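## Task

The stand's post is already pinned at the correct height and has to stay pinned there at the end; bringing it down quickly can count as failure even if a robot is holding it. Move the wooden block out of the tote and onto the top plate of the stand. At the end the tote must sit on the work bench with nothing of it sticking out past the bench edge. Any number of the robots may be used. Finish by releasing everything and backing the robots away. A robot that tips over or ends leaning fails the task, and anything that stays in place only because a robot holds it does not count.

## Robot and tools

Robots. Two identical Hello Robot Stretch 3 units, r1 and r2. Each has a two-wheel base (0.33 m long, 0.34 m wide, passive omni wheel at the rear), a lift carriage on a mast, and a telescoping arm that sticks out to the robot's RIGHT side. The base cannot slide sideways, so moving the gripper forward or back means driving. Turning in place pivots about the point midway between the drive wheels, 0.05 m behind the front edge; with the arm in and wrist folded the swept radius is 0.28 m, larger if the wrist is unfolded and level. Loose objects may occasionally get nudged by the simulation.

Frames. Each robot reports in its own base frame: origin on the floor between the drive wheels, x forward, y left, z up. hand_pose is in that frame, located where closed fingertips meet; with all wrist joints at zero its x points up, y back along the arm toward the mast, z toward the rear. Odometry is the base frame as it was at scene start. Since each robot uses its own frames, only images, lidar_m, wrist_depth_mm and head_depth_mm reveal where robots are relative to one another.

execute_actions. Argument actions is a list holding one action object (or empty, which only returns state and pictures). The object has keys r1 and/or r2. Per robot:
- base: exactly one of translate_m (a relative drive from the base's last reported position, metres, -1 to 1, positive forward) or rotate_rad (a relative turn in place, radians, -3.2 to 3.2, positive = left/counter-clockwise seen from above).
- joints: absolute targets by name, each a single number: lift_m 0 to 1.1 (arm height on mast); arm_m 0 to 0.52 (extension); wrist_yaw_rad -1.345 to 4.42 (0 along the arm, positive toward the front, 3.0 folded over the base); wrist_pitch_rad -1.57 to 0.451 (0 level, negative tips fingers down); wrist_roll_rad -2.911 to 2.911 (0 = fingers side by side, level); gripper_m -0.089 to 0.179 (larger is wider; real fingertip gap is about 0.007 less when almost shut, 0.025 less when fully open, zero below 0.007); head_pan_rad -3.953 to 1.73 (0 forward, positive left, -1.57 looks along the arm); head_tilt_rad -1.53 to 0.419 (negative looks down).
- contact_limits: only arm_m, a motor_effort percentage 1 to 100 at which the arm motion halts with contact_stop; lower is gentler, too low stops immediately; it also caps the arm's holding force until the next action.
All listed motions start together. Anything left out may keep pushing toward its earlier target without being shown. An unknown key or out-of-range number rejects the whole call. cameras picks images: r1_head_camera, r1_nav_camera, r1_wrist_camera, r2_head_camera, r2_nav_camera, r2_wrist_camera, or all (default); [] for none. If a result reports a stop, later movement calls in the same reply are skipped.

wait: seconds 0 to 10; commands nothing and returns state and images. zoom_image: camera plus region [x0, y0, x1, y1] in pixels from the top-left, at most 504 by 504, on that camera's latest full image. finished_scene: scene number; ends the scene irreversibly and reports success. The simulation keeps running while you deliberate, with robots holding the last command.

Results. joint_positions; base_status and joint_status (done, off_target = stopped short and maybe still pushing, contact_stop, time_out, torque_fault; after the last three the old target is dropped); on_its_own covers uncommanded joints, where held at is a target, not the position; motor_effort in percent with the action's peak in brackets, positive toward larger values, with fixed per-motor bias and noise (positive wheel effort pushes forward); lidar_m as 12 distances in 30 degree sectors counter-clockwise from straight ahead (4th left, 7th behind, 10th right, - for nothing), in a plane 0.17 m high, 0.15 to 12 m, blind to clear material and partly blocked by the robot's own mast and parts; wrist_depth_mm (45 to 1000) and head_depth_mm (280 to 4000, image sent sideways) as 7x7 grids of median depths; base_odometry from wheel turns (slip counts as travel), heading -3.142 to 3.142; turned_by_wheels and turned_by_imu since the last result; base_tilt forward/right in degrees with a fixed error up to about 4; contact_limits line with current, default and maximum; a pictures line listing image order.

Gripping. Command gripper_m below the object's width to grasp (lower squeezes harder; too hard triggers a stall guard and the object may slip); release by commanding at least 0.02 above the touch value. Neither reading nor done confirms a grasp, so check images.

Speed. The base runs up to 0.30 m/s and 1.9 rad/s only when stowed (lift_m under 0.30, arm_m under 0.03, wrist_yaw_rad over 2.54); otherwise 0.10 m/s and 0.63 rad/s. Two robots given the same drive may differ by up to 2.5 cm per metre, which matters when sharing a load.

Cautions. Robots must not press on each other; once bases touch, even millimetres more is a hard press that ends the run, and no reading reports robot contact. Arm and lift halt and go slack on firm contact; a slack lift may sink under load or be pushed up by closing fingers on a surface. Base, wrist and head have no contact stop; wrist servos pushed hard for several seconds switch off for 10 s. Fold or unfold the wrist only with lift_m 0.32 to 0.95, wrist_pitch_rad -0.4, roll near 0; once folded, lift may go down to 0.25. With wrist_yaw_rad below -0.4 keep pitch at -0.5 or lower. Pushing on something rigid with the gripper above about 0.45 m, pushing again after a contact_stop, driving while holding something fixed, or snagging furniture (worst reversing) can tip the robot: reverse in small steps, free the gripper, and drop lift_m to about 0.2 if it stays tilted. Avoid drops, slips, slams and hard impacts, and never let the post fall or descend quickly.

Each tool is called after ">>>" as name([rows], argument=value, ...), one row to a line, values as JSON.

## Session

>>> execute_actions(actions=[])

Scene clock: 0.00 s.
r1.base_odometry: x=+0.000 y=+0.000 heading=+0.000 (m, m, rad; r1's odometry frame)
r1.turned_by_wheels: +0.000 (rad since the last result)
r1.turned_by_imu: +0.000 (rad since the last result)
r1.base_tilt: forward=+0.5 right=-1.2 (deg)
r1.lidar_m: 1.45 3.16 3.31 1.62 1.76 1.16 2.18 3.35 1.34 1.00 0.98 1.03
r1.head_depth_mm: 1256 1253 1261 1267 1271 1270 1278 / 1444 1441 1444 1450 1455 1457 1470 / 1687 1695 1709 1710 1720 1717 1728 / 1873 2050 2057 2056 2068 2072 2054 / 1901 2487 2607 2633 2644 2639 2343 / 1874 2833 3243 3241 3233 3173 2330 / 1886 2851 3131 3103 3098 3090 2343
r1.base_status: not commanded
r1.joint_positions: lift_m=+0.372 arm_m=+0.003 wrist_yaw_rad=+3.055 wrist_pitch_rad=-0.585 wrist_roll_rad=+0.000 gripper_m=+0.037 head_pan_rad=-0.003 head_tilt_rad=-0.010
r1.joint_status: not commanded
r1.motor_effort: left_wheel=-1 right_wheel=-1 lift_m=+24 arm_m=+0 wrist_yaw_rad=+0 wrist_pitch_rad=+7 wrist_roll_rad=+0 gripper_m=+0 head_pan_rad=+0 head_tilt_rad=+2 (%)
r1.hand_pose: x=-0.0040 y=+0.0517 z=+0.3488 quat_wxyz=(+0.233, +0.685, +0.175, +0.668) (m; r1's base frame)
r1.wrist_depth_mm: - - - - - - - / - - - - 985 926 902 / 894 864 - 807 804 754 758 / 748 739 723 688 660 657 642 / 632 624 609 595 595 574 566 / 544 552 - - - 517 498 / 502 - - - 472 459 448
r2.base_odometry: x=+0.000 y=+0.000 heading=+0.000 (m, m, rad; r2's odometry frame)
r2.turned_by_wheels: +0.000 (rad since the last result)
r2.turned_by_imu: +0.000 (rad since the last result)
r2.base_tilt: forward=-2.4 right=+0.6 (deg)
r2.lidar_m: 3.17 4.07 3.90 1.35 1.71 3.28 1.20 0.87 0.84 0.87 1.19 3.05
r2.head_depth_mm: 1986 2951 3025 2955 3002 3008 2380 / 2008 2999 3233 3157 3237 3180 2371 / 2031 3056 3369 3376 3446 3278 2366 / 2033 3107 3718 3712 3576 3490 2345 / 2052 3161 3908 3834 3965 3442 2348 / 2065 3107 - - - 3487 2296 / 2100 3238 - - - 3412 2305
r2.base_status: not commanded
r2.joint_positions: lift_m=+0.335 arm_m=-0.002 wrist_yaw_rad=+3.042 wrist_pitch_rad=-0.458 wrist_roll_rad=-0.013 gripper_m=+0.037 head_pan_rad=+0.004 head_tilt_rad=-0.023
r2.joint_status: not commanded
r2.motor_effort: left_wheel=+0 right_wheel=+0 lift_m=+41 arm_m=+0 wrist_yaw_rad=+1 wrist_pitch_rad=+4 wrist_roll_rad=+0 gripper_m=-1 head_pan_rad=+0 head_tilt_rad=+2 (%)
r2.hand_pose: x=+0.0005 y=+0.0749 z=+0.3392 quat_wxyz=(+0.194, +0.691, +0.128, +0.685) (m; r2's base frame)
r2.wrist_depth_mm: - - - - - - - / - - - - - - - / 888 882 876 877 904 899 890 / 705 718 725 695 728 747 723 / 612 602 - 606 629 602 615 / 533 543 - 535 522 525 529 / 471 - - - 459 465 457
pictures: r1_head_camera (sideways: a quarter turn clockwise sets it upright), r1_nav_camera (sideways: a quarter turn counterclockwise sets it upright), r1_wrist_camera, r2_head_camera (sideways: a quarter turn clockwise sets it upright), r2_nav_camera (sideways: a quarter turn counterclockwise sets it upright), r2_wrist_camera
Images, in order (width x height): r1_head_camera 896x504, r1_nav_camera 672x504, r1_wrist_camera 644x364, r2_head_camera 896x504, r2_nav_camera 672x504, r2_wrist_camera 644x364.

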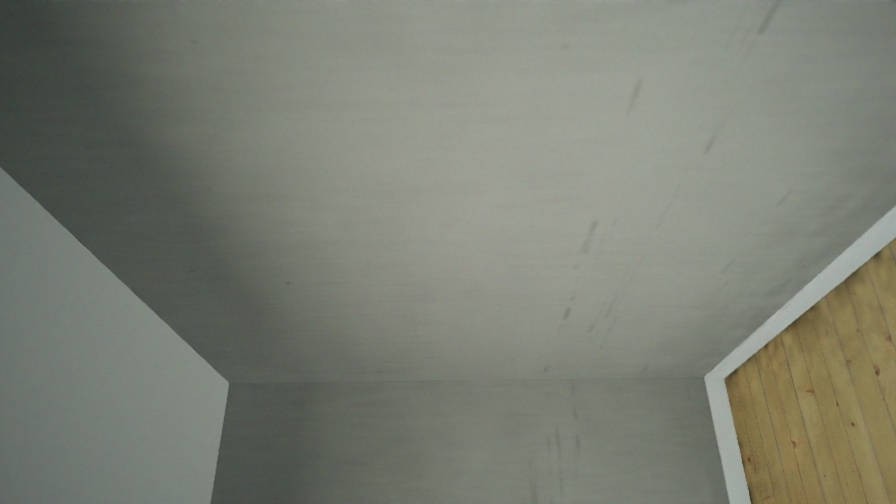

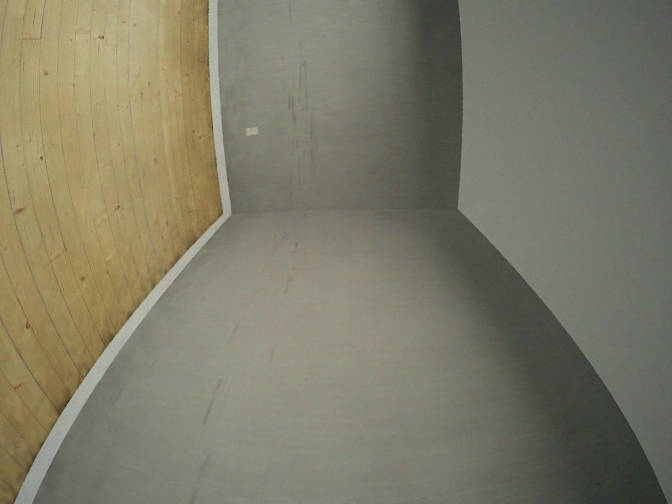

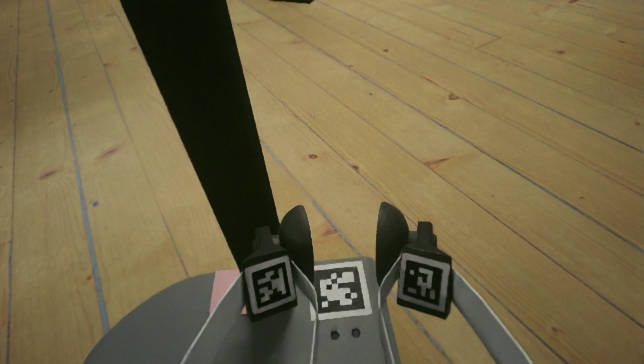

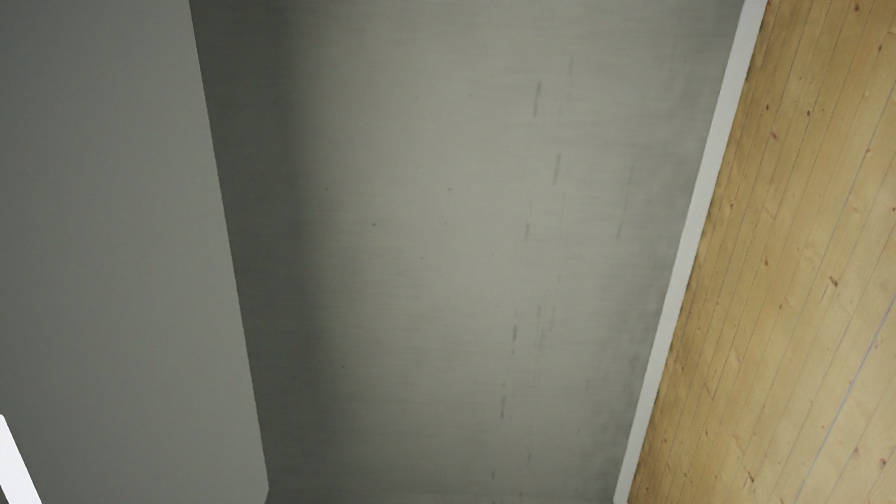

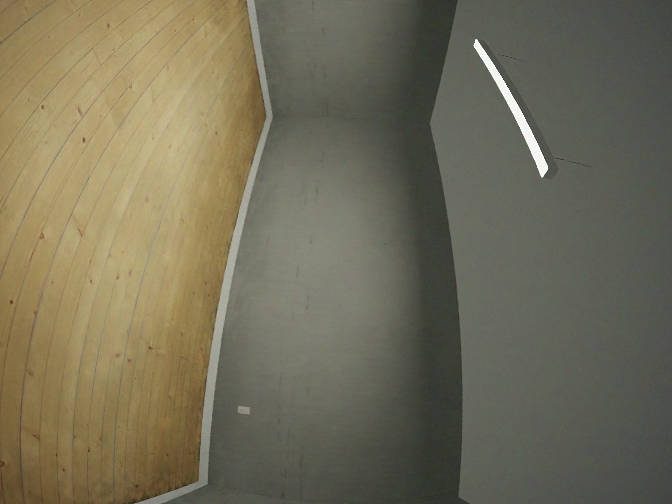

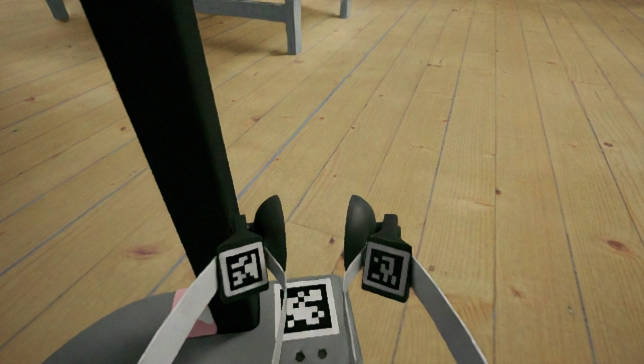

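>>> execute_actions([
  {"r1":{"joints":{"head_pan_rad":1.7,"head_tilt_rad":-0.4}},"r2":{"joints":{"head_pan_rad":1.7,"head_tilt_rad":-0.4}}},
], cameras=["r1_head_camera","r1_nav_camera","r2_head_camera","r2_nav_camera"])

Scene clock: 9.10 s.
r1.base_odometry: x=+0.000 y=+0.000 heading=+0.000 (m, m, rad; r1's odometry frame)
r1.turned_by_wheels: +0.000 (rad since the last result)
r1.turned_by_imu: -0.001 (rad since the last result)
r1.base_tilt: forward=+0.6 right=-1.2 (deg)
r1.lidar_m: 1.44 3.16 3.33 1.61 1.77 1.16 2.18 3.34 1.34 1.01 0.98 1.03
r1.head_depth_mm: - - - 3630 2396 1782 1435 / 3907 - - 3657 2389 1782 1438 / 3783 - - 3398 2308 1798 1434 / 3592 3928 - 3650 2407 1796 1438 / 3463 3768 - 3683 2403 1808 1435 / 3374 3588 3852 3650 2415 1804 1446 / 3305 3428 3665 3667 2534 - -
r1.base_status: not commanded
r1.joint_positions: lift_m=+0.372 arm_m=+0.003 wrist_yaw_rad=+3.055 wrist_pitch_rad=-0.585 wrist_roll_rad=+0.000 gripper_m=+0.037 head_pan_rad=+1.693 head_tilt_rad=-0.395
r1.joint_status: all done
r1.motor_effort: left_wheel=-1(0) right_wheel=-1(0) lift_m=+25(24) arm_m=+0(0) wrist_yaw_rad=+0(0) wrist_pitch_rad=+7(7) wrist_roll_rad=+0(0) gripper_m=+0(1) head_pan_rad=+5(59) head_tilt_rad=-3(25) (%)
r1.hand_pose: x=-0.0040 y=+0.0517 z=+0.3488 quat_wxyz=(+0.233, +0.685, +0.175, +0.668) (m; r1's base frame)
r1.wrist_depth_mm: - - - - - - - / - - - - 943 930 911 / 904 826 - 826 773 773 747 / 750 717 716 691 677 665 639 / 630 616 614 603 596 582 558 / 551 554 - - - 505 507 / 492 - - - 467 460 450
r2.base_odometry: x=+0.000 y=+0.000 heading=+0.000 (m, m, rad; r2's odometry frame)
r2.turned_by_wheels: +0.000 (rad since the last result)
r2.turned_by_imu: +0.000 (rad since the last result)
r2.base_tilt: forward=-2.3 right=+0.6 (deg)
r2.lidar_m: 3.18 4.08 3.92 1.35 1.71 3.30 1.20 0.87 0.84 0.87 1.19 3.04
r2.head_depth_mm: 3747 3840 - 1876 2332 1837 1494 / - - - 1596 2228 1711 1482 / - - - 1704 2458 1755 1471 / - - 3742 1855 2415 1817 1468 / - - - 2954 2410 1832 1468 / - - - 3266 2290 1837 1457 / - - - - - - -
r2.base_status: not commanded
r2.joint_positions: lift_m=+0.335 arm_m=-0.002 wrist_yaw_rad=+3.042 wrist_pitch_rad=-0.458 wrist_roll_rad=-0.013 gripper_m=+0.037 head_pan_rad=+1.693 head_tilt_rad=-0.395
r2.joint_status: all done
r2.motor_effort: left_wheel=+0(1) right_wheel=+0(1) lift_m=+40(40) arm_m=+0(0) wrist_yaw_rad=+1(1) wrist_pitch_rad=+4(4) wrist_roll_rad=+0(0) gripper_m=-1(1) head_pan_rad=+2(29) head_tilt_rad=-3(31) (%)
r2.hand_pose: x=+0.0005 y=+0.0749 z=+0.3392 quat_wxyz=(+0.194, +0.691, +0.128, +0.685) (m; r2's base frame)
r2.wrist_depth_mm: - - - - - - - / - - - - - - - / 885 877 899 888 894 893 912 / 710 724 716 737 729 730 746 / 598 604 - 596 616 619 614 / 517 544 - 534 511 521 528 / 469 - - - 458 464 463
pictures: r1_head_camera (sideways: a quarter turn clockwise sets it upright), r1_nav_camera (sideways: a quarter turn counterclockwise sets it upright), r2_head_camera (sideways: a quarter turn clockwise sets it upright), r2_nav_camera (sideways: a quarter turn counterclockwise sets it upright)
Images, in order (width x height): r1_head_camera 896x504, r1_nav_camera 672x504, r2_head_camera 896x504, r2_nav_camera 672x504.

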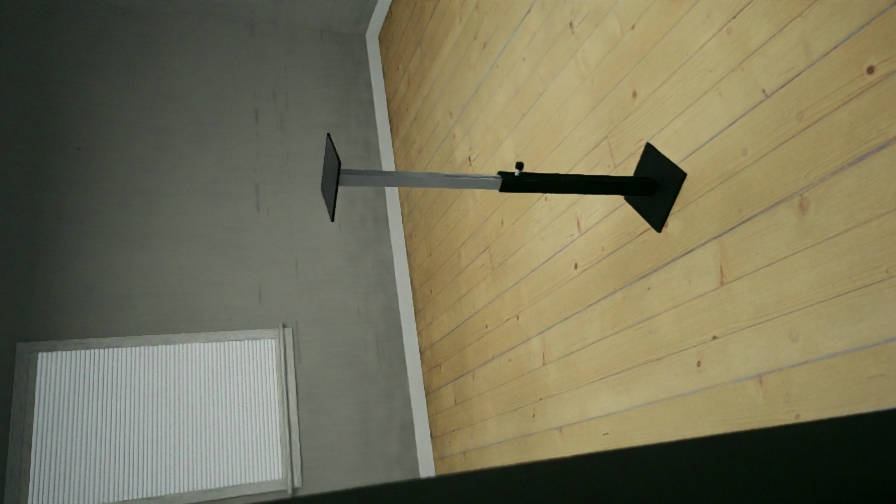

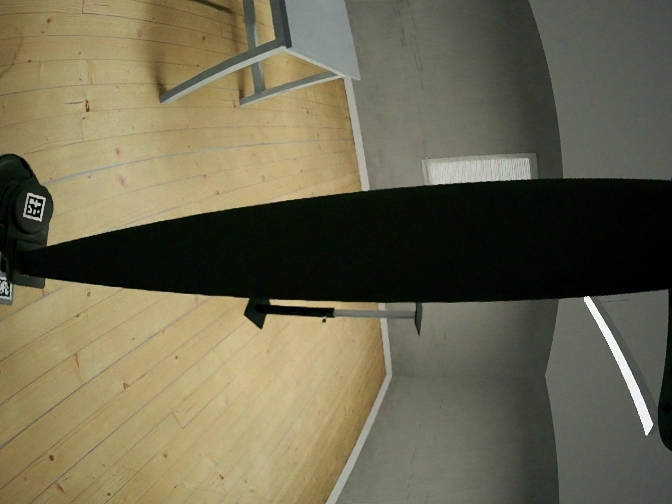

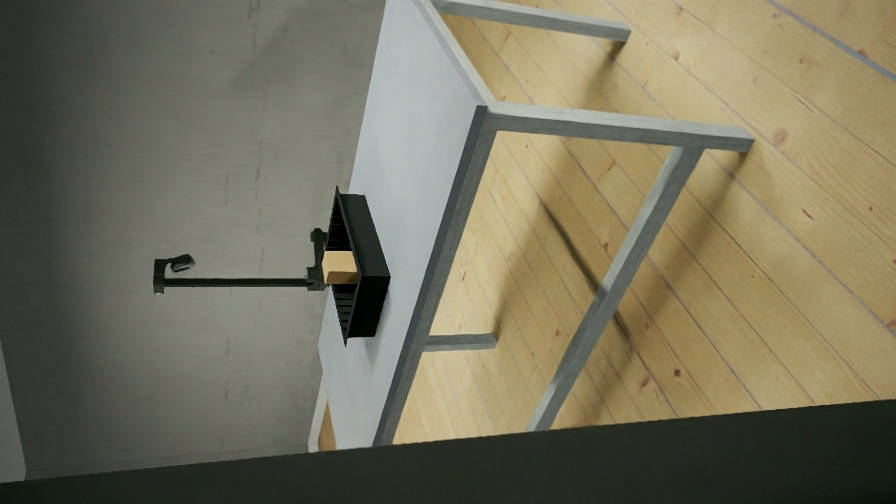

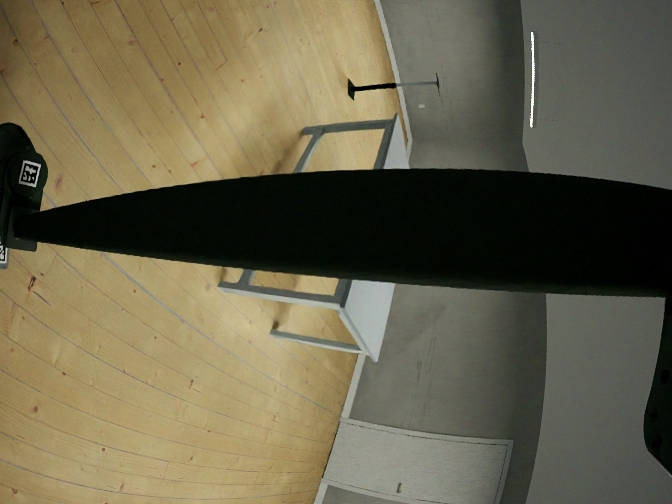

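>>> execute_actions([
  {"r1":{"joints":{"head_pan_rad":-3.6,"head_tilt_rad":-0.5,"lift_m":0.27}}},
], cameras=["r1_head_camera","r1_nav_camera"])

Scene clock: 18.63 s.
r1.base_odometry: x=+0.000 y=+0.000 heading=+0.000 (m, m, rad; r1's odometry frame)
r1.turned_by_wheels: +0.000 (rad since the last result)
r1.turned_by_imu: -0.001 (rad since the last result)
r1.base_tilt: forward=+0.5 right=-1.2 (deg)
r1.lidar_m: 1.45 3.16 3.31 1.62 1.76 1.16 2.17 3.35 1.34 1.00 0.98 1.03
r1.head_depth_mm: 3447 3675 3851 2596 2036 1620 1327 / 3596 3910 1904 1405 2008 1620 1337 / 3902 - 1900 1408 2008 1565 1332 / - - 1830 2469 2083 1627 1335 / - - 1718 2609 2085 1632 1337 / - - 1766 2768 2095 1637 1340 / - - 2136 2922 2111 1635 1351
r1.base_status: not commanded
r1.joint_positions: lift_m=+0.270 arm_m=+0.003 wrist_yaw_rad=+3.055 wrist_pitch_rad=-0.586 wrist_roll_rad=+0.000 gripper_m=+0.037 head_pan_rad=-3.593 head_tilt_rad=-0.494
r1.joint_status: all done
r1.motor_effort: left_wheel=+0(0) right_wheel=-1(1) lift_m=+16(21) arm_m=+0(0) wrist_yaw_rad=+1(0) wrist_pitch_rad=+8(8) wrist_roll_rad=+0(0) gripper_m=+0(1) head_pan_rad=-4(58) head_tilt_rad=-3(16) (%)
r1.hand_pose: x=-0.0040 y=+0.0516 z=+0.2474 quat_wxyz=(+0.233, +0.685, +0.175, +0.668) (m; r1's base frame)
r1.wrist_depth_mm: - - - - 965 921 888 / 873 815 802 775 744 736 721 / 699 680 - 645 624 609 594 / 588 573 553 551 539 522 523 / 498 519 - - 472 458 442 / 457 - - - - 407 399 / - - - - 367 358 355
r2.base_odometry: x=+0.000 y=+0.000 heading=+0.000 (m, m, rad; r2's odometry frame)
r2.turned_by_wheels: +0.000 (rad since the last result)
r2.turned_by_imu: +0.000 (rad since the last result)
r2.base_tilt: forward=-2.4 right=+0.6 (deg)
r2.lidar_m: 3.18 4.10 3.92 1.35 1.71 3.29 1.20 0.87 0.84 0.87 1.19 3.04
r2.head_depth_mm: 3813 3852 - 1887 2308 1861 1481 / 3914 - - 1606 2224 1716 1469 / - - - 1714 2405 1761 1477 / - - 3779 1863 2404 1826 1463 / - - - 2943 2422 1827 1464 / - - - 3340 2305 1822 1456 / - - - - - - -
r2.base_status: not commanded
r2.joint_positions: lift_m=+0.335 arm_m=-0.002 wrist_yaw_rad=+3.042 wrist_pitch_rad=-0.458 wrist_roll_rad=-0.013 gripper_m=+0.037 head_pan_rad=+1.693 head_tilt_rad=-0.395
r2.joint_status: not commanded
r2.motor_effort: left_wheel=+0(0) right_wheel=+0(0) lift_m=+39(40) arm_m=+0(0) wrist_yaw_rad=+0(0) wrist_pitch_rad=+4(4) wrist_roll_rad=+0(0) gripper_m=+0(1) head_pan_rad=+2(2) head_tilt_rad=-2(3) (%)
r2.hand_pose: x=+0.0005 y=+0.0749 z=+0.3392 quat_wxyz=(+0.194, +0.691, +0.128, +0.685) (m; r2's base frame)
r2.wrist_depth_mm: - - - - - - - / - - - - - - - / 891 878 916 888 910 938 876 / 736 712 722 731 717 729 740 / 600 610 - 603 613 600 619 / 520 527 - 538 516 525 534 / 473 - - - 459 456 460
pictures: r1_head_camera (sideways: a quarter turn clockwise sets it upright), r1_nav_camera (sideways: a quarter turn counterclockwise sets it upright)
Images, in order (width x height): r1_head_camera 896x504, r1_nav_camera 672x504.

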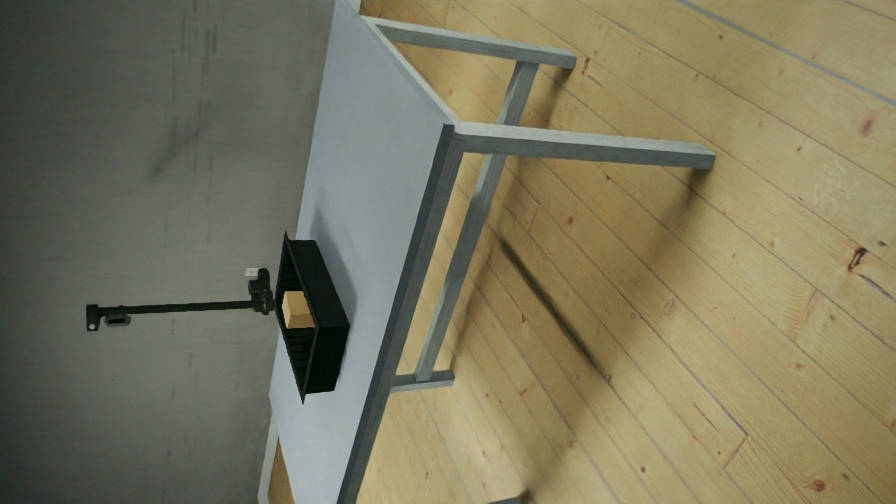

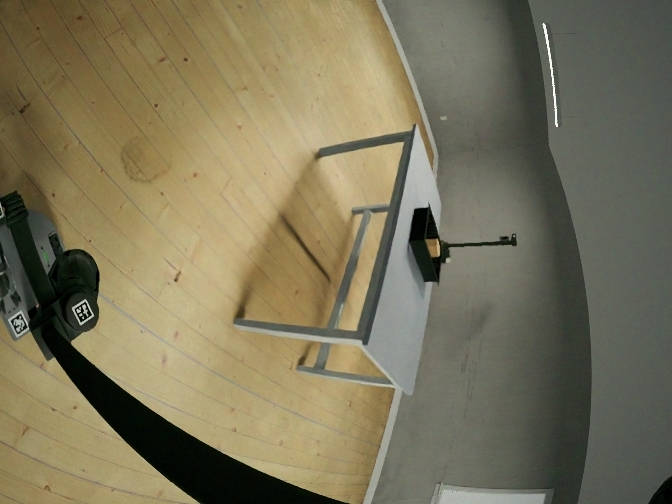

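>>> execute_actions([
  {"r1":{"base":{"rotate_rad":-0.05},"joints":{"wrist_pitch_rad":-0.4}}},
], cameras=[])

>>> execute_actions([
  {"r1":{"base":{"translate_m":-1.0}}},
], cameras=[])

>>> execute_actions([
  {"r1":{"base":{"translate_m":-0.46},"joints":{"head_pan_rad":-1.57,"head_tilt_rad":-0.9}}},
], cameras=[])

>>> execute_actions([
  {"r1":{"base":{"rotate_rad":-2.6}}},
], cameras=["r1_head_camera","r1_nav_camera"])

Scene clock: 66.03 s.
r1.base_odometry: x=+0.000 y=+0.000 heading=-0.050 (m, m, rad; r1's odometry frame)
r1.turned_by_wheels: -0.050 (rad since the last result)
r1.turned_by_imu: -0.051 (rad since the last result)
r1.base_tilt: forward=+0.5 right=-1.2 (deg)
r1.lidar_m: 1.37 3.16 3.27 1.61 3.79 1.15 2.18 4.03 1.41 1.02 0.98 1.01
r1.head_depth_mm: 3386 3611 3782 2732 2086 1617 1334 / 3505 3805 3871 2486 2064 1616 1337 / 3788 - 1910 1320 1919 1584 1338 / - - 1924 2320 2090 1628 1341 / - - 1763 2470 2105 1630 1341 / - - 1749 2691 2115 1633 1345 / - - 1933 2900 2090 1635 1341
r1.base_status: done
r1.joint_positions: lift_m=+0.270 arm_m=+0.003 wrist_yaw_rad=+3.055 wrist_pitch_rad=-0.421 wrist_roll_rad=+0.000 gripper_m=+0.037 head_pan_rad=-3.593 head_tilt_rad=-0.494
r1.joint_status: all done
r1.motor_effort: left_wheel=+2(7) right_wheel=-4(9) lift_m=+17(17) arm_m=+0(0) wrist_yaw_rad=+0(0) wrist_pitch_rad=+11(12) wrist_roll_rad=+0(0) gripper_m=+1(0) head_pan_rad=-4(4) head_tilt_rad=-3(3) (%)
r1.hand_pose: x=-0.0020 y=+0.0753 z=+0.2825 quat_wxyz=(+0.178, +0.697, +0.118, +0.685) (m; r1's base frame)
r1.wrist_depth_mm: - - - - - - - / - - - - - - - / 991 953 926 870 859 821 797 / 770 716 - 695 676 648 644 / 617 596 - 570 574 550 541 / 516 519 - - - 473 464 / 452 - - - 419 405 404
r2.base_odometry: x=+0.000 y=+0.000 heading=+0.000 (m, m, rad; r2's odometry frame)
r2.turned_by_wheels: +0.000 (rad since the last result)
r2.turned_by_imu: +0.000 (rad since the last result)
r2.base_tilt: forward=-2.3 right=+0.6 (deg)
r2.lidar_m: 3.17 4.09 3.91 1.34 1.71 3.29 1.20 0.87 0.84 0.87 1.19 3.05
r2.head_depth_mm: 3730 3890 - 1884 2339 1821 1484 / 3929 - - 1583 2209 1725 1477 / - - - 1715 2423 1765 1471 / - - 3857 1859 2442 1842 1477 / - - - 2932 2424 1840 1472 / - - - 3286 2312 1826 1464 / - - - - - - -
r2.base_status: not commanded
r2.joint_positions: lift_m=+0.335 arm_m=-0.002 wrist_yaw_rad=+3.042 wrist_pitch_rad=-0.458 wrist_roll_rad=-0.013 gripper_m=+0.037 head_pan_rad=+1.693 head_tilt_rad=-0.395
r2.joint_status: not commanded
r2.motor_effort: left_wheel=-1(0) right_wheel=+0(0) lift_m=+39(40) arm_m=+0(0) wrist_yaw_rad=+0(0) wrist_pitch_rad=+4(4) wrist_roll_rad=+0(1) gripper_m=-1(0) head_pan_rad=+2(2) head_tilt_rad=-3(3) (%)
r2.hand_pose: x=+0.0005 y=+0.0749 z=+0.3392 quat_wxyz=(+0.194, +0.691, +0.128, +0.685) (m; r2's base frame)
r2.wrist_depth_mm: - - - - - - - / - - - - - - - / 879 857 907 891 889 900 909 / 715 733 733 736 728 729 726 / 600 607 - 618 619 603 606 / 521 544 - 535 518 529 522 / 471 - - - 469 461 462
pictures: none
No camera images: the call's "cameras" was empty. Leave "cameras" out to get every camera's image.

Scene clock: 70.97 s.
r1.base_odometry: x=-0.999 y=+0.050 heading=-0.050 (m, m, rad; r1's odometry frame)
r1.turned_by_wheels: +0.000 (rad since the last result)
r1.turned_by_imu: -0.002 (rad since the last result)
r1.base_tilt: forward=+0.5 right=-1.1 (deg)
r1.lidar_m: 2.08 4.02 1.86 0.64 1.20 1.23 1.17 4.72 2.12 1.55 1.49 1.54
r1.head_depth_mm: 2893 3135 3316 1110 850 686 1331 / 3074 3295 3570 955 819 723 1335 / 3210 3533 3811 1109 849 1485 1340 / 3391 3689 3939 1041 854 1579 1338 / 3673 - - 1180 888 1626 1337 / 3949 - - 1185 972 1636 1341 / - - - 1190 1936 1635 1345
r1.base_status: done
r1.joint_positions: lift_m=+0.270 arm_m=+0.003 wrist_yaw_rad=+3.055 wrist_pitch_rad=-0.419 wrist_roll_rad=+0.000 gripper_m=+0.037 head_pan_rad=-3.593 head_tilt_rad=-0.495
r1.joint_status: not commanded
r1.motor_effort: left_wheel=+3(4) right_wheel=-4(12) lift_m=+17(17) arm_m=+0(0) wrist_yaw_rad=+0(0) wrist_pitch_rad=+11(11) wrist_roll_rad=+0(0) gripper_m=+0(1) head_pan_rad=-4(4) head_tilt_rad=-3(2) (%)
r1.hand_pose: x=-0.0020 y=+0.0755 z=+0.2827 quat_wxyz=(+0.177, +0.697, +0.117, +0.685) (m; r1's base frame)
r1.wrist_depth_mm: - - - - - - - / - - - - - - - / 947 938 899 843 864 831 783 / 739 732 - 693 661 652 650 / 612 600 - 571 580 550 535 / 511 524 - - - 473 459 / 458 - - - 421 405 399
r2.base_odometry: x=+0.000 y=+0.000 heading=+0.000 (m, m, rad; r2's odometry frame)
r2.turned_by_wheels: +0.000 (rad since the last result)
r2.turned_by_imu: +0.000 (rad since the last result)
r2.base_tilt: forward=-2.4 right=+0.5 (deg)
r2.lidar_m: 3.16 4.10 3.92 1.35 1.71 3.30 1.20 0.87 0.84 0.87 1.20 3.06
r2.head_depth_mm: 3766 3944 - 1891 2332 1839 1486 / - - - 1579 2238 1729 1479 / - - - 1707 2424 1751 1477 / - - - 1847 2443 1841 1468 / - - - 2996 2424 1831 1468 / - - - 3316 2301 1820 1465 / - - - - - - -
r2.base_status: not commanded
r2.joint_positions: lift_m=+0.335 arm_m=-0.002 wrist_yaw_rad=+3.042 wrist_pitch_rad=-0.458 wrist_roll_rad=-0.013 gripper_m=+0.037 head_pan_rad=+1.693 head_tilt_rad=-0.395
r2.joint_status: not commanded
r2.motor_effort: left_wheel=+0(1) right_wheel=+0(0) lift_m=+41(39) arm_m=+0(0) wrist_yaw_rad=+1(1) wrist_pitch_rad=+4(4) wrist_roll_rad=+0(0) gripper_m=-1(1) head_pan_rad=+2(2) head_tilt_rad=-3(3) (%)
r2.hand_pose: x=+0.0005 y=+0.0749 z=+0.3392 quat_wxyz=(+0.194, +0.691, +0.128, +0.685) (m; r2's base frame)
r2.wrist_depth_mm: - - - - - - - / - - - - - - - / 888 893 901 932 913 886 908 / 728 717 717 726 710 724 723 / 601 603 - 611 613 614 616 / 527 536 - 542 518 532 522 / 464 - - - 456 459 466
pictures: none
No camera images: the call's "cameras" was empty. Leave "cameras" out to get every camera's image.

Scene clock: 74.10 s.
r1.base_odometry: x=-1.458 y=+0.073 heading=-0.050 (m, m, rad; r1's odometry frame)
r1.turned_by_wheels: +0.000 (rad since the last result)
r1.turned_by_imu: -0.001 (rad since the last result)
r1.base_tilt: forward=+0.5 right=-1.2 (deg)
r1.lidar_m: 2.41 4.42 0.80 1.00 0.96 0.99 0.72 4.32 2.46 1.80 1.72 1.79
r1.head_depth_mm: 2274 2512 2024 1690 1459 1266 1127 / 2089 2371 2046 1699 1451 1266 1138 / 1940 2276 2039 1697 1453 1267 1156 / 1822 2121 2033 1690 1450 1269 1169 / 1747 1996 2060 1695 1452 1268 1135 / 1637 1867 2024 1702 1458 1268 1132 / 1556 1756 1941 1690 1452 1269 1132
r1.base_status: done
r1.joint_positions: lift_m=+0.270 arm_m=+0.003 wrist_yaw_rad=+3.055 wrist_pitch_rad=-0.419 wrist_roll_rad=+0.000 gripper_m=+0.037 head_pan_rad=-1.577 head_tilt_rad=-0.889
r1.joint_status: all done
r1.motor_effort: left_wheel=+2(7) right_wheel=-4(12) lift_m=+17(17) arm_m=+0(0) wrist_yaw_rad=+0(0) wrist_pitch_rad=+11(11) wrist_roll_rad=+0(0) gripper_m=+0(0) head_pan_rad=+6(59) head_tilt_rad=-5(31) (%)
r1.hand_pose: x=-0.0020 y=+0.0755 z=+0.2828 quat_wxyz=(+0.177, +0.697, +0.117, +0.685) (m; r1's base frame)
r1.wrist_depth_mm: - - - - - - - / - 857 - - - 1000 - / 991 947 895 861 849 794 805 / 752 716 - 691 677 668 650 / 616 599 - 576 574 550 540 / 518 516 - - - 465 460 / 458 - - - 419 408 403
r2.base_odometry: x=+0.000 y=+0.000 heading=+0.000 (m, m, rad; r2's odometry frame)
r2.turned_by_wheels: +0.000 (rad since the last result)
r2.turned_by_imu: +0.000 (rad since the last result)
r2.base_tilt: forward=-2.4 right=+0.5 (deg)
r2.lidar_m: 3.16 4.10 3.92 1.35 1.71 3.30 1.20 0.87 0.84 0.87 1.20 3.05
r2.head_depth_mm: 3721 3891 - 1887 2336 1830 1476 / 3916 - - 1590 2218 1718 1479 / - - - 1715 2394 1771 1474 / - - - 1870 2421 1834 1472 / - - - 3013 2383 1854 1466 / - - - 3334 2303 1819 1463 / - - - - - - -
r2.base_status: not commanded
r2.joint_positions: lift_m=+0.335 arm_m=-0.002 wrist_yaw_rad=+3.042 wrist_pitch_rad=-0.458 wrist_roll_rad=-0.013 gripper_m=+0.037 head_pan_rad=+1.693 head_tilt_rad=-0.395
r2.joint_status: not commanded
r2.motor_effort: left_wheel=+0(0) right_wheel=+0(0) lift_m=+40(40) arm_m=+0(0) wrist_yaw_rad=+1(0) wrist_pitch_rad=+4(4) wrist_roll_rad=+0(0) gripper_m=-1(1) head_pan_rad=+2(2) head_tilt_rad=-3(3) (%)
r2.hand_pose: x=+0.0005 y=+0.0749 z=+0.3392 quat_wxyz=(+0.194, +0.691, +0.128, +0.685) (m; r2's base frame)
r2.wrist_depth_mm: - - - - - - - / - - - - - - - / 887 902 884 894 909 939 930 / 724 742 739 715 734 742 730 / 603 598 - 612 613 603 606 / 522 532 - 538 515 526 519 / 471 - - - 457 463 457
pictures: none
No camera images: the call's "cameras" was empty. Leave "cameras" out to get every camera's image.

Scene clock: 76.97 s.
r1.base_odometry: x=-1.458 y=+0.073 heading=-2.650 (m, m, rad; r1's odometry frame)
r1.turned_by_wheels: -2.600 (rad since the last result)
r1.turned_by_imu: -2.605 (rad since the last result)
r1.base_tilt: forward=+0.5 right=-1.2 (deg)
r1.lidar_m: 4.32 2.42 1.79 1.72 1.79 2.45 4.42 0.80 0.99 0.96 0.99 0.72
r1.head_depth_mm: 2810 1015 816 679 583 1268 1125 / 2822 1018 746 647 583 1262 1139 / 2801 911 694 652 582 1271 1156 / 2821 911 811 650 583 1268 1164 / 2804 983 750 651 582 1272 1132 / 2819 1022 819 682 585 1272 1132 / 2817 1022 818 681 585 1276 1133
r1.base_status: done
r1.joint_positions: lift_m=+0.270 arm_m=+0.003 wrist_yaw_rad=+3.055 wrist_pitch_rad=-0.419 wrist_roll_rad=+0.000 gripper_m=+0.037 head_pan_rad=-1.577 head_tilt_rad=-0.889
r1.joint_status: not commanded
r1.motor_effort: left_wheel=+2(11) right_wheel=-4(11) lift_m=+17(17) arm_m=+0(0) wrist_yaw_rad=+0(0) wrist_pitch_rad=+11(11) wrist_roll_rad=+0(0) gripper_m=+0(0) head_pan_rad=+4(5) head_tilt_rad=-5(5) (%)
r1.hand_pose: x=-0.0020 y=+0.0755 z=+0.2828 quat_wxyz=(+0.177, +0.697, +0.117, +0.685) (m; r1's base frame)
r1.wrist_depth_mm: - - - - - - - / - - - - - - - / 976 947 879 863 870 837 816 / 753 753 - 680 693 649 645 / 603 599 - 572 592 549 547 / 516 527 - - - 471 459 / 456 - - - 418 411 403
r2.base_odometry: x=+0.000 y=+0.000 heading=+0.000 (m, m, rad; r2's odometry frame)
r2.turned_by_wheels: +0.000 (rad since the last result)
r2.turned_by_imu: +0.000 (rad since the last result)
r2.base_tilt: forward=-2.4 right=+0.5 (deg)
r2.lidar_m: 3.17 4.09 3.92 1.35 1.70 3.28 1.20 0.87 0.84 0.87 1.20 3.05
r2.head_depth_mm: 3696 3936 - 1912 2339 1844 1479 / - - - 1580 2189 1727 1477 / - - - 1717 2420 1761 1474 / - - - 1873 2450 1833 1471 / - - - 2935 2411 1821 1464 / - - - 3305 2306 1806 1473 / - - - - - - -
r2.base_status: not commanded
r2.joint_positions: lift_m=+0.335 arm_m=-0.002 wrist_yaw_rad=+3.042 wrist_pitch_rad=-0.458 wrist_roll_rad=-0.013 gripper_m=+0.037 head_pan_rad=+1.693 head_tilt_rad=-0.395
r2.joint_status: not commanded
r2.motor_effort: left_wheel=+0(0) right_wheel=+0(0) lift_m=+40(40) arm_m=+0(0) wrist_yaw_rad=+0(1) wrist_pitch_rad=+4(4) wrist_roll_rad=+0(0) gripper_m=-1(1) head_pan_rad=+2(2) head_tilt_rad=-3(3) (%)
r2.hand_pose: x=+0.0005 y=+0.0749 z=+0.3392 quat_wxyz=(+0.194, +0.691, +0.128, +0.685) (m; r2's base frame)
r2.wrist_depth_mm: - - - - - - - / - - - - - - - / 877 892 893 911 889 904 893 / 707 717 725 724 712 726 723 / 599 600 - 606 628 614 618 / 521 536 - 538 512 529 517 / 467 - - - 457 463 467
pictures: r1_head_camera (sideways: a quarter turn clockwise sets it upright), r1_nav_camera (sideways: a quarter turn counterclockwise sets it upright)
Images, in order (width x height): r1_head_camera 896x504, r1_nav_camera 672x504.

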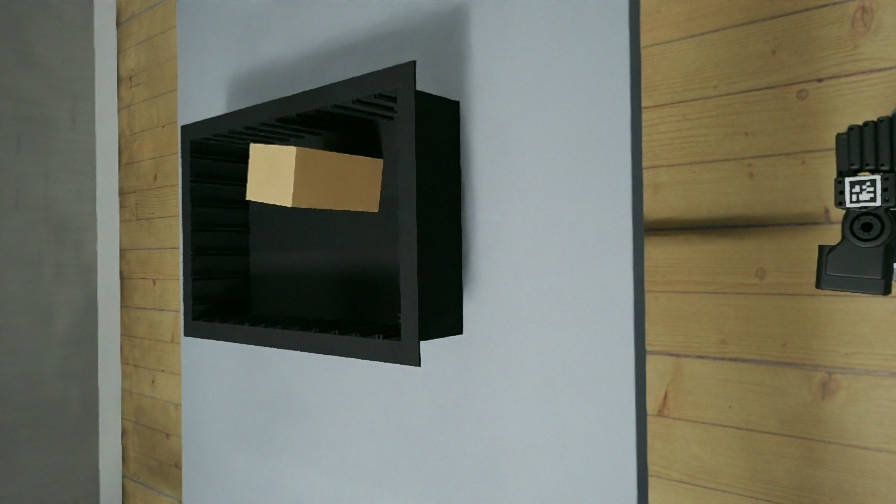

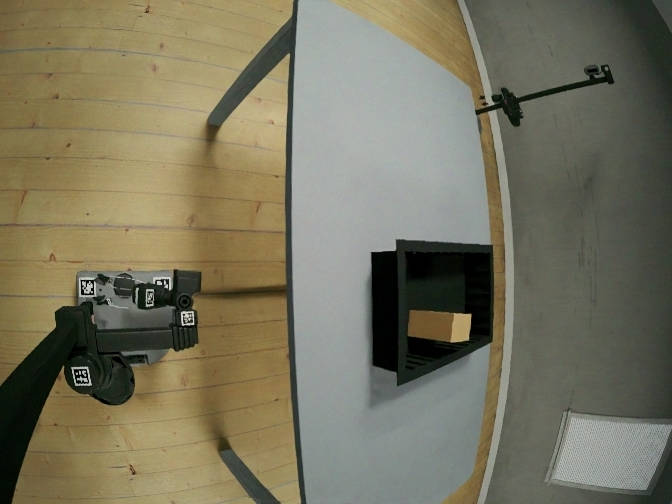

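>>> execute_actions([
  {"r1":{"joints":{"lift_m":0.92,"gripper_m":0.11}}},
], cameras=[])

>>> execute_actions([
  {"r1":{"joints":{"wrist_yaw_rad":0,"head_tilt_rad":-0.7}}},
], cameras=["r1_head_camera","r1_wrist_camera"])

Scene clock: 104.67 s.
r1.base_odometry: x=-1.458 y=+0.073 heading=-2.650 (m, m, rad; r1's odometry frame)
r1.turned_by_wheels: +0.000 (rad since the last result)
r1.turned_by_imu: -0.001 (rad since the last result)
r1.base_tilt: forward=+0.5 right=-1.2 (deg)
r1.lidar_m: 4.32 2.41 1.79 1.73 1.79 2.45 4.40 0.80 0.99 0.96 0.99 0.72
r1.head_depth_mm: 2859 1016 817 - - 1255 1127 / 2830 1020 746 635 - 1256 1146 / 2825 914 692 654 - - - / 2819 910 812 651 - 1247 - / 2808 985 749 648 - 1246 1128 / 2788 1018 820 681 591 1266 1130 / 2794 1022 819 683 585 1266 1133
r1.base_status: not commanded
r1.joint_positions: lift_m=+0.920 arm_m=+0.003 wrist_yaw_rad=+3.055 wrist_pitch_rad=-0.419 wrist_roll_rad=+0.000 gripper_m=+0.110 head_pan_rad=-1.577 head_tilt_rad=-0.889
r1.joint_status: all done
r1.motor_effort: left_wheel=+2(2) right_wheel=-3(4) lift_m=+31(32) arm_m=+0(0) wrist_yaw_rad=+0(1) wrist_pitch_rad=+10(11) wrist_roll_rad=+0(0) gripper_m=+1(84) head_pan_rad=+5(4) head_tilt_rad=-5(5) (%)
r1.hand_pose: x=-0.0019 y=+0.0755 z=+0.9321 quat_wxyz=(+0.177, +0.697, +0.117, +0.685) (m; r1's base frame)
r1.wrist_depth_mm: - - - - - - - / - - - - - - - / - - - - - - - / - - - - - - - / - - - - - - - / - - - - - - - / - - - - - - -
r2.base_odometry: x=+0.000 y=+0.000 heading=+0.000 (m, m, rad; r2's odometry frame)
r2.turned_by_wheels: +0.000 (rad since the last result)
r2.turned_by_imu: +0.000 (rad since the last result)
r2.base_tilt: forward=-2.4 right=+0.5 (deg)
r2.lidar_m: 3.16 4.11 3.92 1.35 1.71 3.27 1.20 0.88 0.84 0.87 1.19 3.04
r2.head_depth_mm: 3710 3911 - 1882 2333 1849 1477 / 3950 - - 1575 2223 1694 1473 / - - - 1713 2433 1764 1482 / - - - 1849 2429 1828 1479 / - - - 2974 2436 1808 1463 / - - - 3375 2284 1816 1471 / - - - - - - -
r2.base_status: not commanded
r2.joint_positions: lift_m=+0.335 arm_m=-0.002 wrist_yaw_rad=+3.042 wrist_pitch_rad=-0.458 wrist_roll_rad=-0.013 gripper_m=+0.037 head_pan_rad=+1.693 head_tilt_rad=-0.395
r2.joint_status: not commanded
r2.motor_effort: left_wheel=+0(0) right_wheel=+0(0) lift_m=+40(41) arm_m=+0(0) wrist_yaw_rad=+0(0) wrist_pitch_rad=+4(4) wrist_roll_rad=+0(0) gripper_m=-1(0) head_pan_rad=+3(2) head_tilt_rad=-3(3) (%)
r2.hand_pose: x=+0.0005 y=+0.0749 z=+0.3392 quat_wxyz=(+0.194, +0.691, +0.128, +0.685) (m; r2's base frame)
r2.wrist_depth_mm: - - - - - - - / - - - - - - - / 873 901 880 885 850 900 908 / 730 718 713 723 725 725 742 / 594 609 - 606 619 615 600 / 523 535 - 536 505 523 527 / 474 - - - 452 456 464
pictures: none
No camera images: the call's "cameras" was empty. Leave "cameras" out to get every camera's image.

Scene clock: 107.20 s.
r1.base_odometry: x=-1.458 y=+0.073 heading=-2.650 (m, m, rad; r1's odometry frame)
r1.turned_by_wheels: +0.000 (rad since the last result)
r1.turned_by_imu: +0.000 (rad since the last result)
r1.base_tilt: forward=+0.5 right=-1.2 (deg)
r1.lidar_m: 4.32 2.41 1.79 1.73 1.79 2.45 4.41 0.80 0.99 0.96 0.99 0.72
r1.head_depth_mm: 2701 3043 1099 834 711 - - / 2698 3036 1098 759 636 - - / 2702 3019 950 711 - - - / 2699 3029 1100 830 637 551 1172 / 2653 3031 1101 777 638 565 1170 / 2652 3001 1105 837 675 565 1151 / 2657 3036 1103 836 676 565 1155
r1.base_status: not commanded
r1.joint_positions: lift_m=+0.920 arm_m=+0.003 wrist_yaw_rad=+0.002 wrist_pitch_rad=-0.419 wrist_roll_rad=+0.000 gripper_m=+0.110 head_pan_rad=-1.577 head_tilt_rad=-0.705
r1.joint_status: all done
r1.motor_effort: left_wheel=+2(2) right_wheel=-4(4) lift_m=+31(31) arm_m=+0(0) wrist_yaw_rad=-1(1) wrist_pitch_rad=+11(10) wrist_roll_rad=+0(0) gripper_m=+0(0) head_pan_rad=+4(4) head_tilt_rad=+2(18) (%)
r1.hand_pose: x=-0.0211 y=-0.3722 z=+0.9321 quat_wxyz=(+0.692, +0.148, -0.691, -0.147) (m; r1's base frame)
r1.wrist_depth_mm: - - - - - - - / - - - 612 770 - 770 / 723 680 615 620 400 603 577 / 539 528 464 496 399 453 463 / 440 427 361 299 300 379 387 / 371 369 326 326 325 - 335 / 324 313 309 306 298 296 291
r2.base_odometry: x=+0.000 y=+0.000 heading=+0.000 (m, m, rad; r2's odometry frame)
r2.turned_by_wheels: +0.000 (rad since the last result)
r2.turned_by_imu: +0.000 (rad since the last result)
r2.base_tilt: forward=-2.5 right=+0.5 (deg)
r2.lidar_m: 3.18 4.11 3.92 1.35 1.71 3.29 1.20 0.87 0.84 0.87 1.20 3.06
r2.head_depth_mm: 3710 3866 - 1884 2322 1853 1485 / 3929 - - 1596 2213 1706 1478 / - - - 1707 2415 1756 1475 / - - - 1855 2406 1834 1468 / - - - 2976 2411 1816 1480 / - - - 3305 2291 1827 1478 / - - - - - - -
r2.base_status: not commanded
r2.joint_positions: lift_m=+0.335 arm_m=-0.002 wrist_yaw_rad=+3.042 wrist_pitch_rad=-0.458 wrist_roll_rad=-0.013 gripper_m=+0.037 head_pan_rad=+1.693 head_tilt_rad=-0.395
r2.joint_status: not commanded
r2.motor_effort: left_wheel=+0(0) right_wheel=+0(0) lift_m=+39(40) arm_m=+0(0) wrist_yaw_rad=+0(0) wrist_pitch_rad=+5(4) wrist_roll_rad=+0(0) gripper_m=+0(1) head_pan_rad=+2(2) head_tilt_rad=-3(3) (%)
r2.hand_pose: x=+0.0005 y=+0.0749 z=+0.3392 quat_wxyz=(+0.194, +0.691, +0.128, +0.685) (m; r2's base frame)
r2.wrist_depth_mm: - - - - - - - / - - - - - - - / 895 895 858 906 878 898 915 / 728 720 725 729 728 727 734 / 609 605 - 604 632 609 594 / 520 530 - 543 508 521 526 / 477 - - - 457 459 460
pictures: r1_head_camera (sideways: a quarter turn clockwise sets it upright), r1_wrist_camera
Images, in order (width x height): r1_head_camera 896x504, r1_wrist_camera 644x364.

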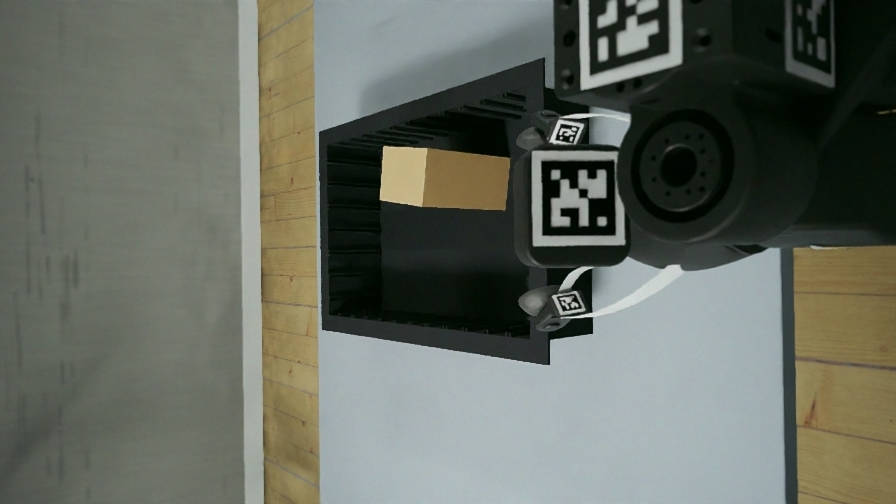

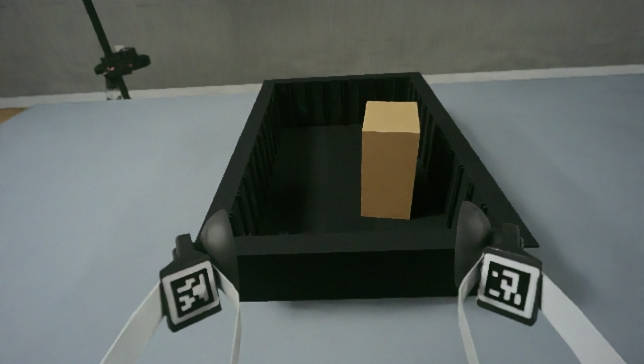

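>>> execute_actions([
  {"r1":{"base":{"translate_m":-0.057},"joints":{"arm_m":0.14}}},
], cameras=["r1_head_camera","r1_wrist_camera"])

Scene clock: 116.07 s.
r1.base_odometry: x=-1.408 y=+0.099 heading=-2.649 (m, m, rad; r1's odometry frame)
r1.turned_by_wheels: +0.000 (rad since the last result)
r1.turned_by_imu: -0.001 (rad since the last result)
r1.base_tilt: forward=+0.5 right=-1.1 (deg)
r1.lidar_m: 4.39 2.42 1.79 1.72 1.79 2.45 4.37 0.74 0.99 0.96 0.99 0.77
r1.head_depth_mm: 2697 3026 2860 - 636 562 1171 / 2690 3010 2877 - 628 563 1169 / 2697 2999 2866 - 622 562 1170 / 2681 2989 2879 - 639 564 1174 / 2672 3031 1108 833 637 565 1172 / 2681 3020 1107 778 639 565 1149 / 2666 3022 2765 839 677 566 1151
r1.base_status: done
r1.joint_positions: lift_m=+0.920 arm_m=+0.140 wrist_yaw_rad=+0.000 wrist_pitch_rad=-0.419 wrist_roll_rad=+0.000 gripper_m=+0.110 head_pan_rad=-1.577 head_tilt_rad=-0.705
r1.joint_status: all done
r1.motor_effort: left_wheel=+2(4) right_wheel=-4(8) lift_m=+30(30) arm_m=+4(1) wrist_yaw_rad=+0(1) wrist_pitch_rad=+11(11) wrist_roll_rad=+0(0) gripper_m=+0(0) head_pan_rad=+5(4) head_tilt_rad=+2(2) (%)
r1.hand_pose: x=-0.0214 y=-0.5089 z=+0.9321 quat_wxyz=(+0.692, +0.147, -0.691, -0.147) (m; r1's base frame)
r1.wrist_depth_mm: - - - - - - - / - - - - - - - / 716 678 502 499 550 602 584 / 543 533 466 303 403 475 463 / 439 338 406 260 300 404 384 / 373 263 354 299 302 - 333 / 312 279 306 302 291 281 287
r2.base_odometry: x=+0.000 y=+0.000 heading=+0.000 (m, m, rad; r2's odometry frame)
r2.turned_by_wheels: +0.000 (rad since the last result)
r2.turned_by_imu: +0.000 (rad since the last result)
r2.base_tilt: forward=-2.3 right=+0.4 (deg)
r2.lidar_m: 3.19 4.11 3.92 1.35 1.71 3.29 1.20 0.88 0.84 0.87 1.19 3.04
r2.head_depth_mm: 3753 3922 - 1883 2327 1853 1474 / 3916 - - 1596 2268 1726 1479 / - - 2737 1708 2415 1759 1487 / - - 2234 1854 2445 1823 1479 / - - - 2960 2387 1806 1479 / - - - 3338 2297 1837 1466 / - - - - - - -
r2.base_status: not commanded
r2.joint_positions: lift_m=+0.335 arm_m=-0.002 wrist_yaw_rad=+3.042 wrist_pitch_rad=-0.458 wrist_roll_rad=-0.013 gripper_m=+0.037 head_pan_rad=+1.693 head_tilt_rad=-0.395
r2.joint_status: not commanded
r2.motor_effort: left_wheel=+0(0) right_wheel=+0(0) lift_m=+40(41) arm_m=+0(0) wrist_yaw_rad=+0(1) wrist_pitch_rad=+4(4) wrist_roll_rad=+0(0) gripper_m=+0(0) head_pan_rad=+2(2) head_tilt_rad=-3(3) (%)
r2.hand_pose: x=+0.0005 y=+0.0749 z=+0.3392 quat_wxyz=(+0.194, +0.691, +0.128, +0.685) (m; r2's base frame)
r2.wrist_depth_mm: - - - - - - - / - - - - - - - / 892 909 876 896 916 890 893 / 718 720 717 707 714 731 729 / 620 599 - 604 620 609 622 / 514 531 - 542 512 525 527 / 475 - - - 458 467 464
pictures: r1_head_camera (sideways: a quarter turn clockwise sets it upright), r1_wrist_camera
Images, in order (width x height): r1_head_camera 896x504, r1_wrist_camera 644x364.

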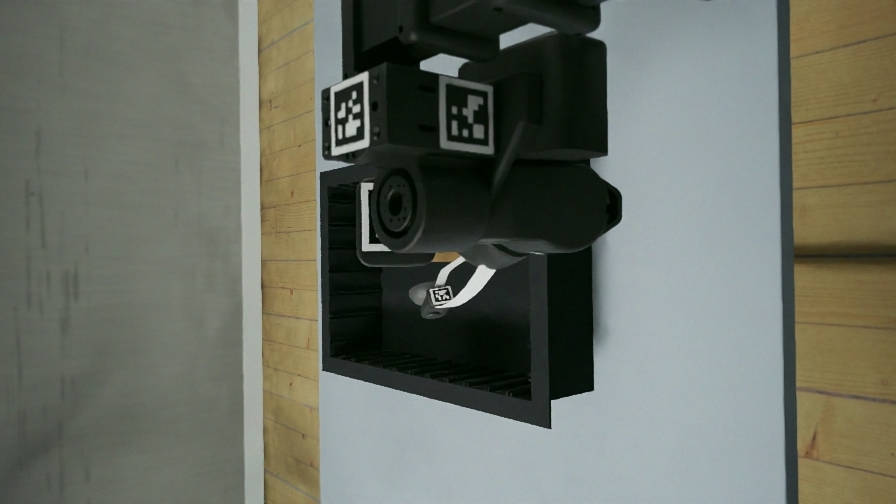

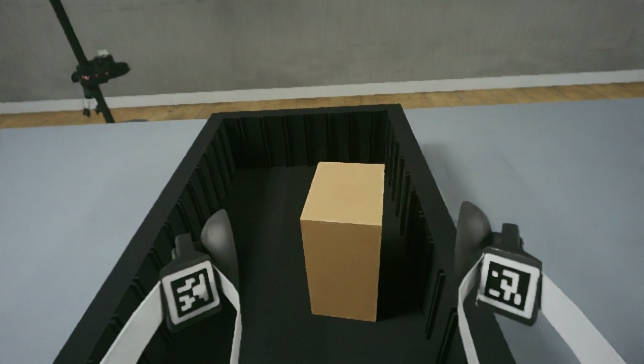

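>>> execute_actions([
  {"r1":{"joints":{"arm_m":0.24,"wrist_yaw_rad":-0.07,"lift_m":0.90}}},
], cameras=["r1_nav_camera","r1_wrist_camera","r2_head_camera"])

Scene clock: 130.47 s.
r1.base_odometry: x=-1.408 y=+0.099 heading=-2.649 (m, m, rad; r1's odometry frame)
r1.turned_by_wheels: +0.000 (rad since the last result)
r1.turned_by_imu: -0.001 (rad since the last result)
r1.base_tilt: forward=+0.5 right=-1.2 (deg)
r1.lidar_m: 4.38 2.42 1.79 1.73 1.79 2.46 4.34 0.74 0.99 0.95 0.99 0.77
r1.head_depth_mm: 2684 3012 2978 - 655 556 1170 / 2671 3001 3014 755 655 563 1172 / 2670 3004 3150 - 637 564 1172 / 2682 3018 2867 777 639 563 1172 / 2672 2997 1106 832 639 565 1170 / 2666 2977 1105 779 639 565 1149 / 2659 3001 2737 841 676 566 1149
r1.base_status: not commanded
r1.joint_positions: lift_m=+0.900 arm_m=+0.240 wrist_yaw_rad=-0.069 wrist_pitch_rad=-0.419 wrist_roll_rad=+0.000 gripper_m=+0.110 head_pan_rad=-1.577 head_tilt_rad=-0.705
r1.joint_status: all done
r1.motor_effort: left_wheel=+3(2) right_wheel=-4(4) lift_m=+17(26) arm_m=+4(3) wrist_yaw_rad=+0(1) wrist_pitch_rad=+10(10) wrist_roll_rad=+0(0) gripper_m=+0(1) head_pan_rad=+5(5) head_tilt_rad=+2(3) (%)
r1.hand_pose: x=-0.0370 y=-0.6084 z=+0.9129 quat_wxyz=(+0.686, +0.123, -0.696, -0.171) (m; r1's base frame)
r1.wrist_depth_mm: - - - - - - - / - - - - - - - / - - - 403 571 554 539 / 501 393 418 429 401 443 433 / 413 306 398 211 272 378 360 / 250 278 324 180 229 - 311 / 213 275 281 161 237 268 270
r2.base_odometry: x=+0.000 y=+0.000 heading=+0.000 (m, m, rad; r2's odometry frame)
r2.turned_by_wheels: +0.000 (rad since the last result)
r2.turned_by_imu: +0.000 (rad since the last result)
r2.base_tilt: forward=-2.4 right=+0.6 (deg)
r2.lidar_m: 3.15 4.10 3.92 1.35 1.71 3.28 1.20 0.87 0.84 0.87 1.19 3.05
r2.head_depth_mm: 3717 3827 - 1872 2328 1826 1494 / - - - 1603 2218 1734 1474 / - - - 1718 2441 1754 1472 / - - 2155 1851 2424 1844 1465 / - - - 2945 2388 1807 1456 / - - - 3264 2292 1818 1469 / - - - - - - -
r2.base_status: not commanded
r2.joint_positions: lift_m=+0.335 arm_m=-0.002 wrist_yaw_rad=+3.042 wrist_pitch_rad=-0.458 wrist_roll_rad=-0.013 gripper_m=+0.037 head_pan_rad=+1.693 head_tilt_rad=-0.395
r2.joint_status: not commanded
r2.motor_effort: left_wheel=+0(0) right_wheel=+0(0) lift_m=+41(40) arm_m=+0(0) wrist_yaw_rad=+1(1) wrist_pitch_rad=+4(4) wrist_roll_rad=+0(0) gripper_m=-1(1) head_pan_rad=+3(2) head_tilt_rad=-3(3) (%)
r2.hand_pose: x=+0.0005 y=+0.0749 z=+0.3392 quat_wxyz=(+0.194, +0.691, +0.128, +0.685) (m; r2's base frame)
r2.wrist_depth_mm: - - - - - - - / - - - - - - - / 900 907 906 899 909 894 924 / 727 719 721 723 728 722 726 / 606 607 - 615 617 595 600 / 518 541 - 539 506 528 523 / 473 - - - 463 462 464
pictures: r1_nav_camera (sideways: a quarter turn counterclockwise sets it upright), r1_wrist_camera, r2_head_camera (sideways: a quarter turn clockwise sets it upright)
Images, in order (width x height): r1_nav_camera 672x504, r1_wrist_camera 644x364, r2_head_camera 896x504.

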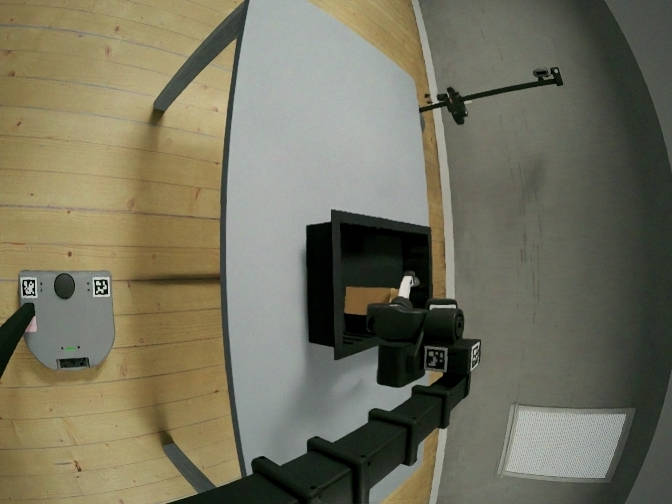

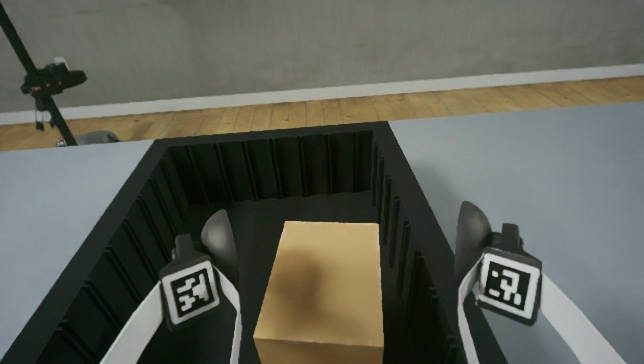

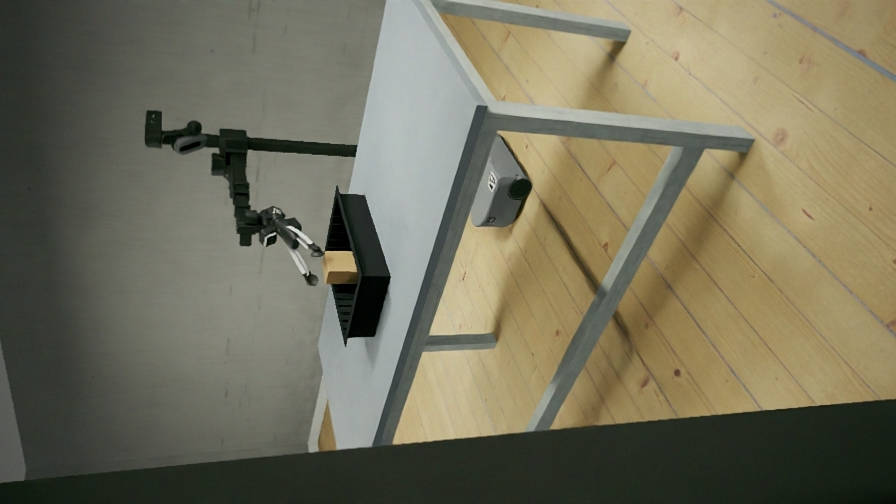

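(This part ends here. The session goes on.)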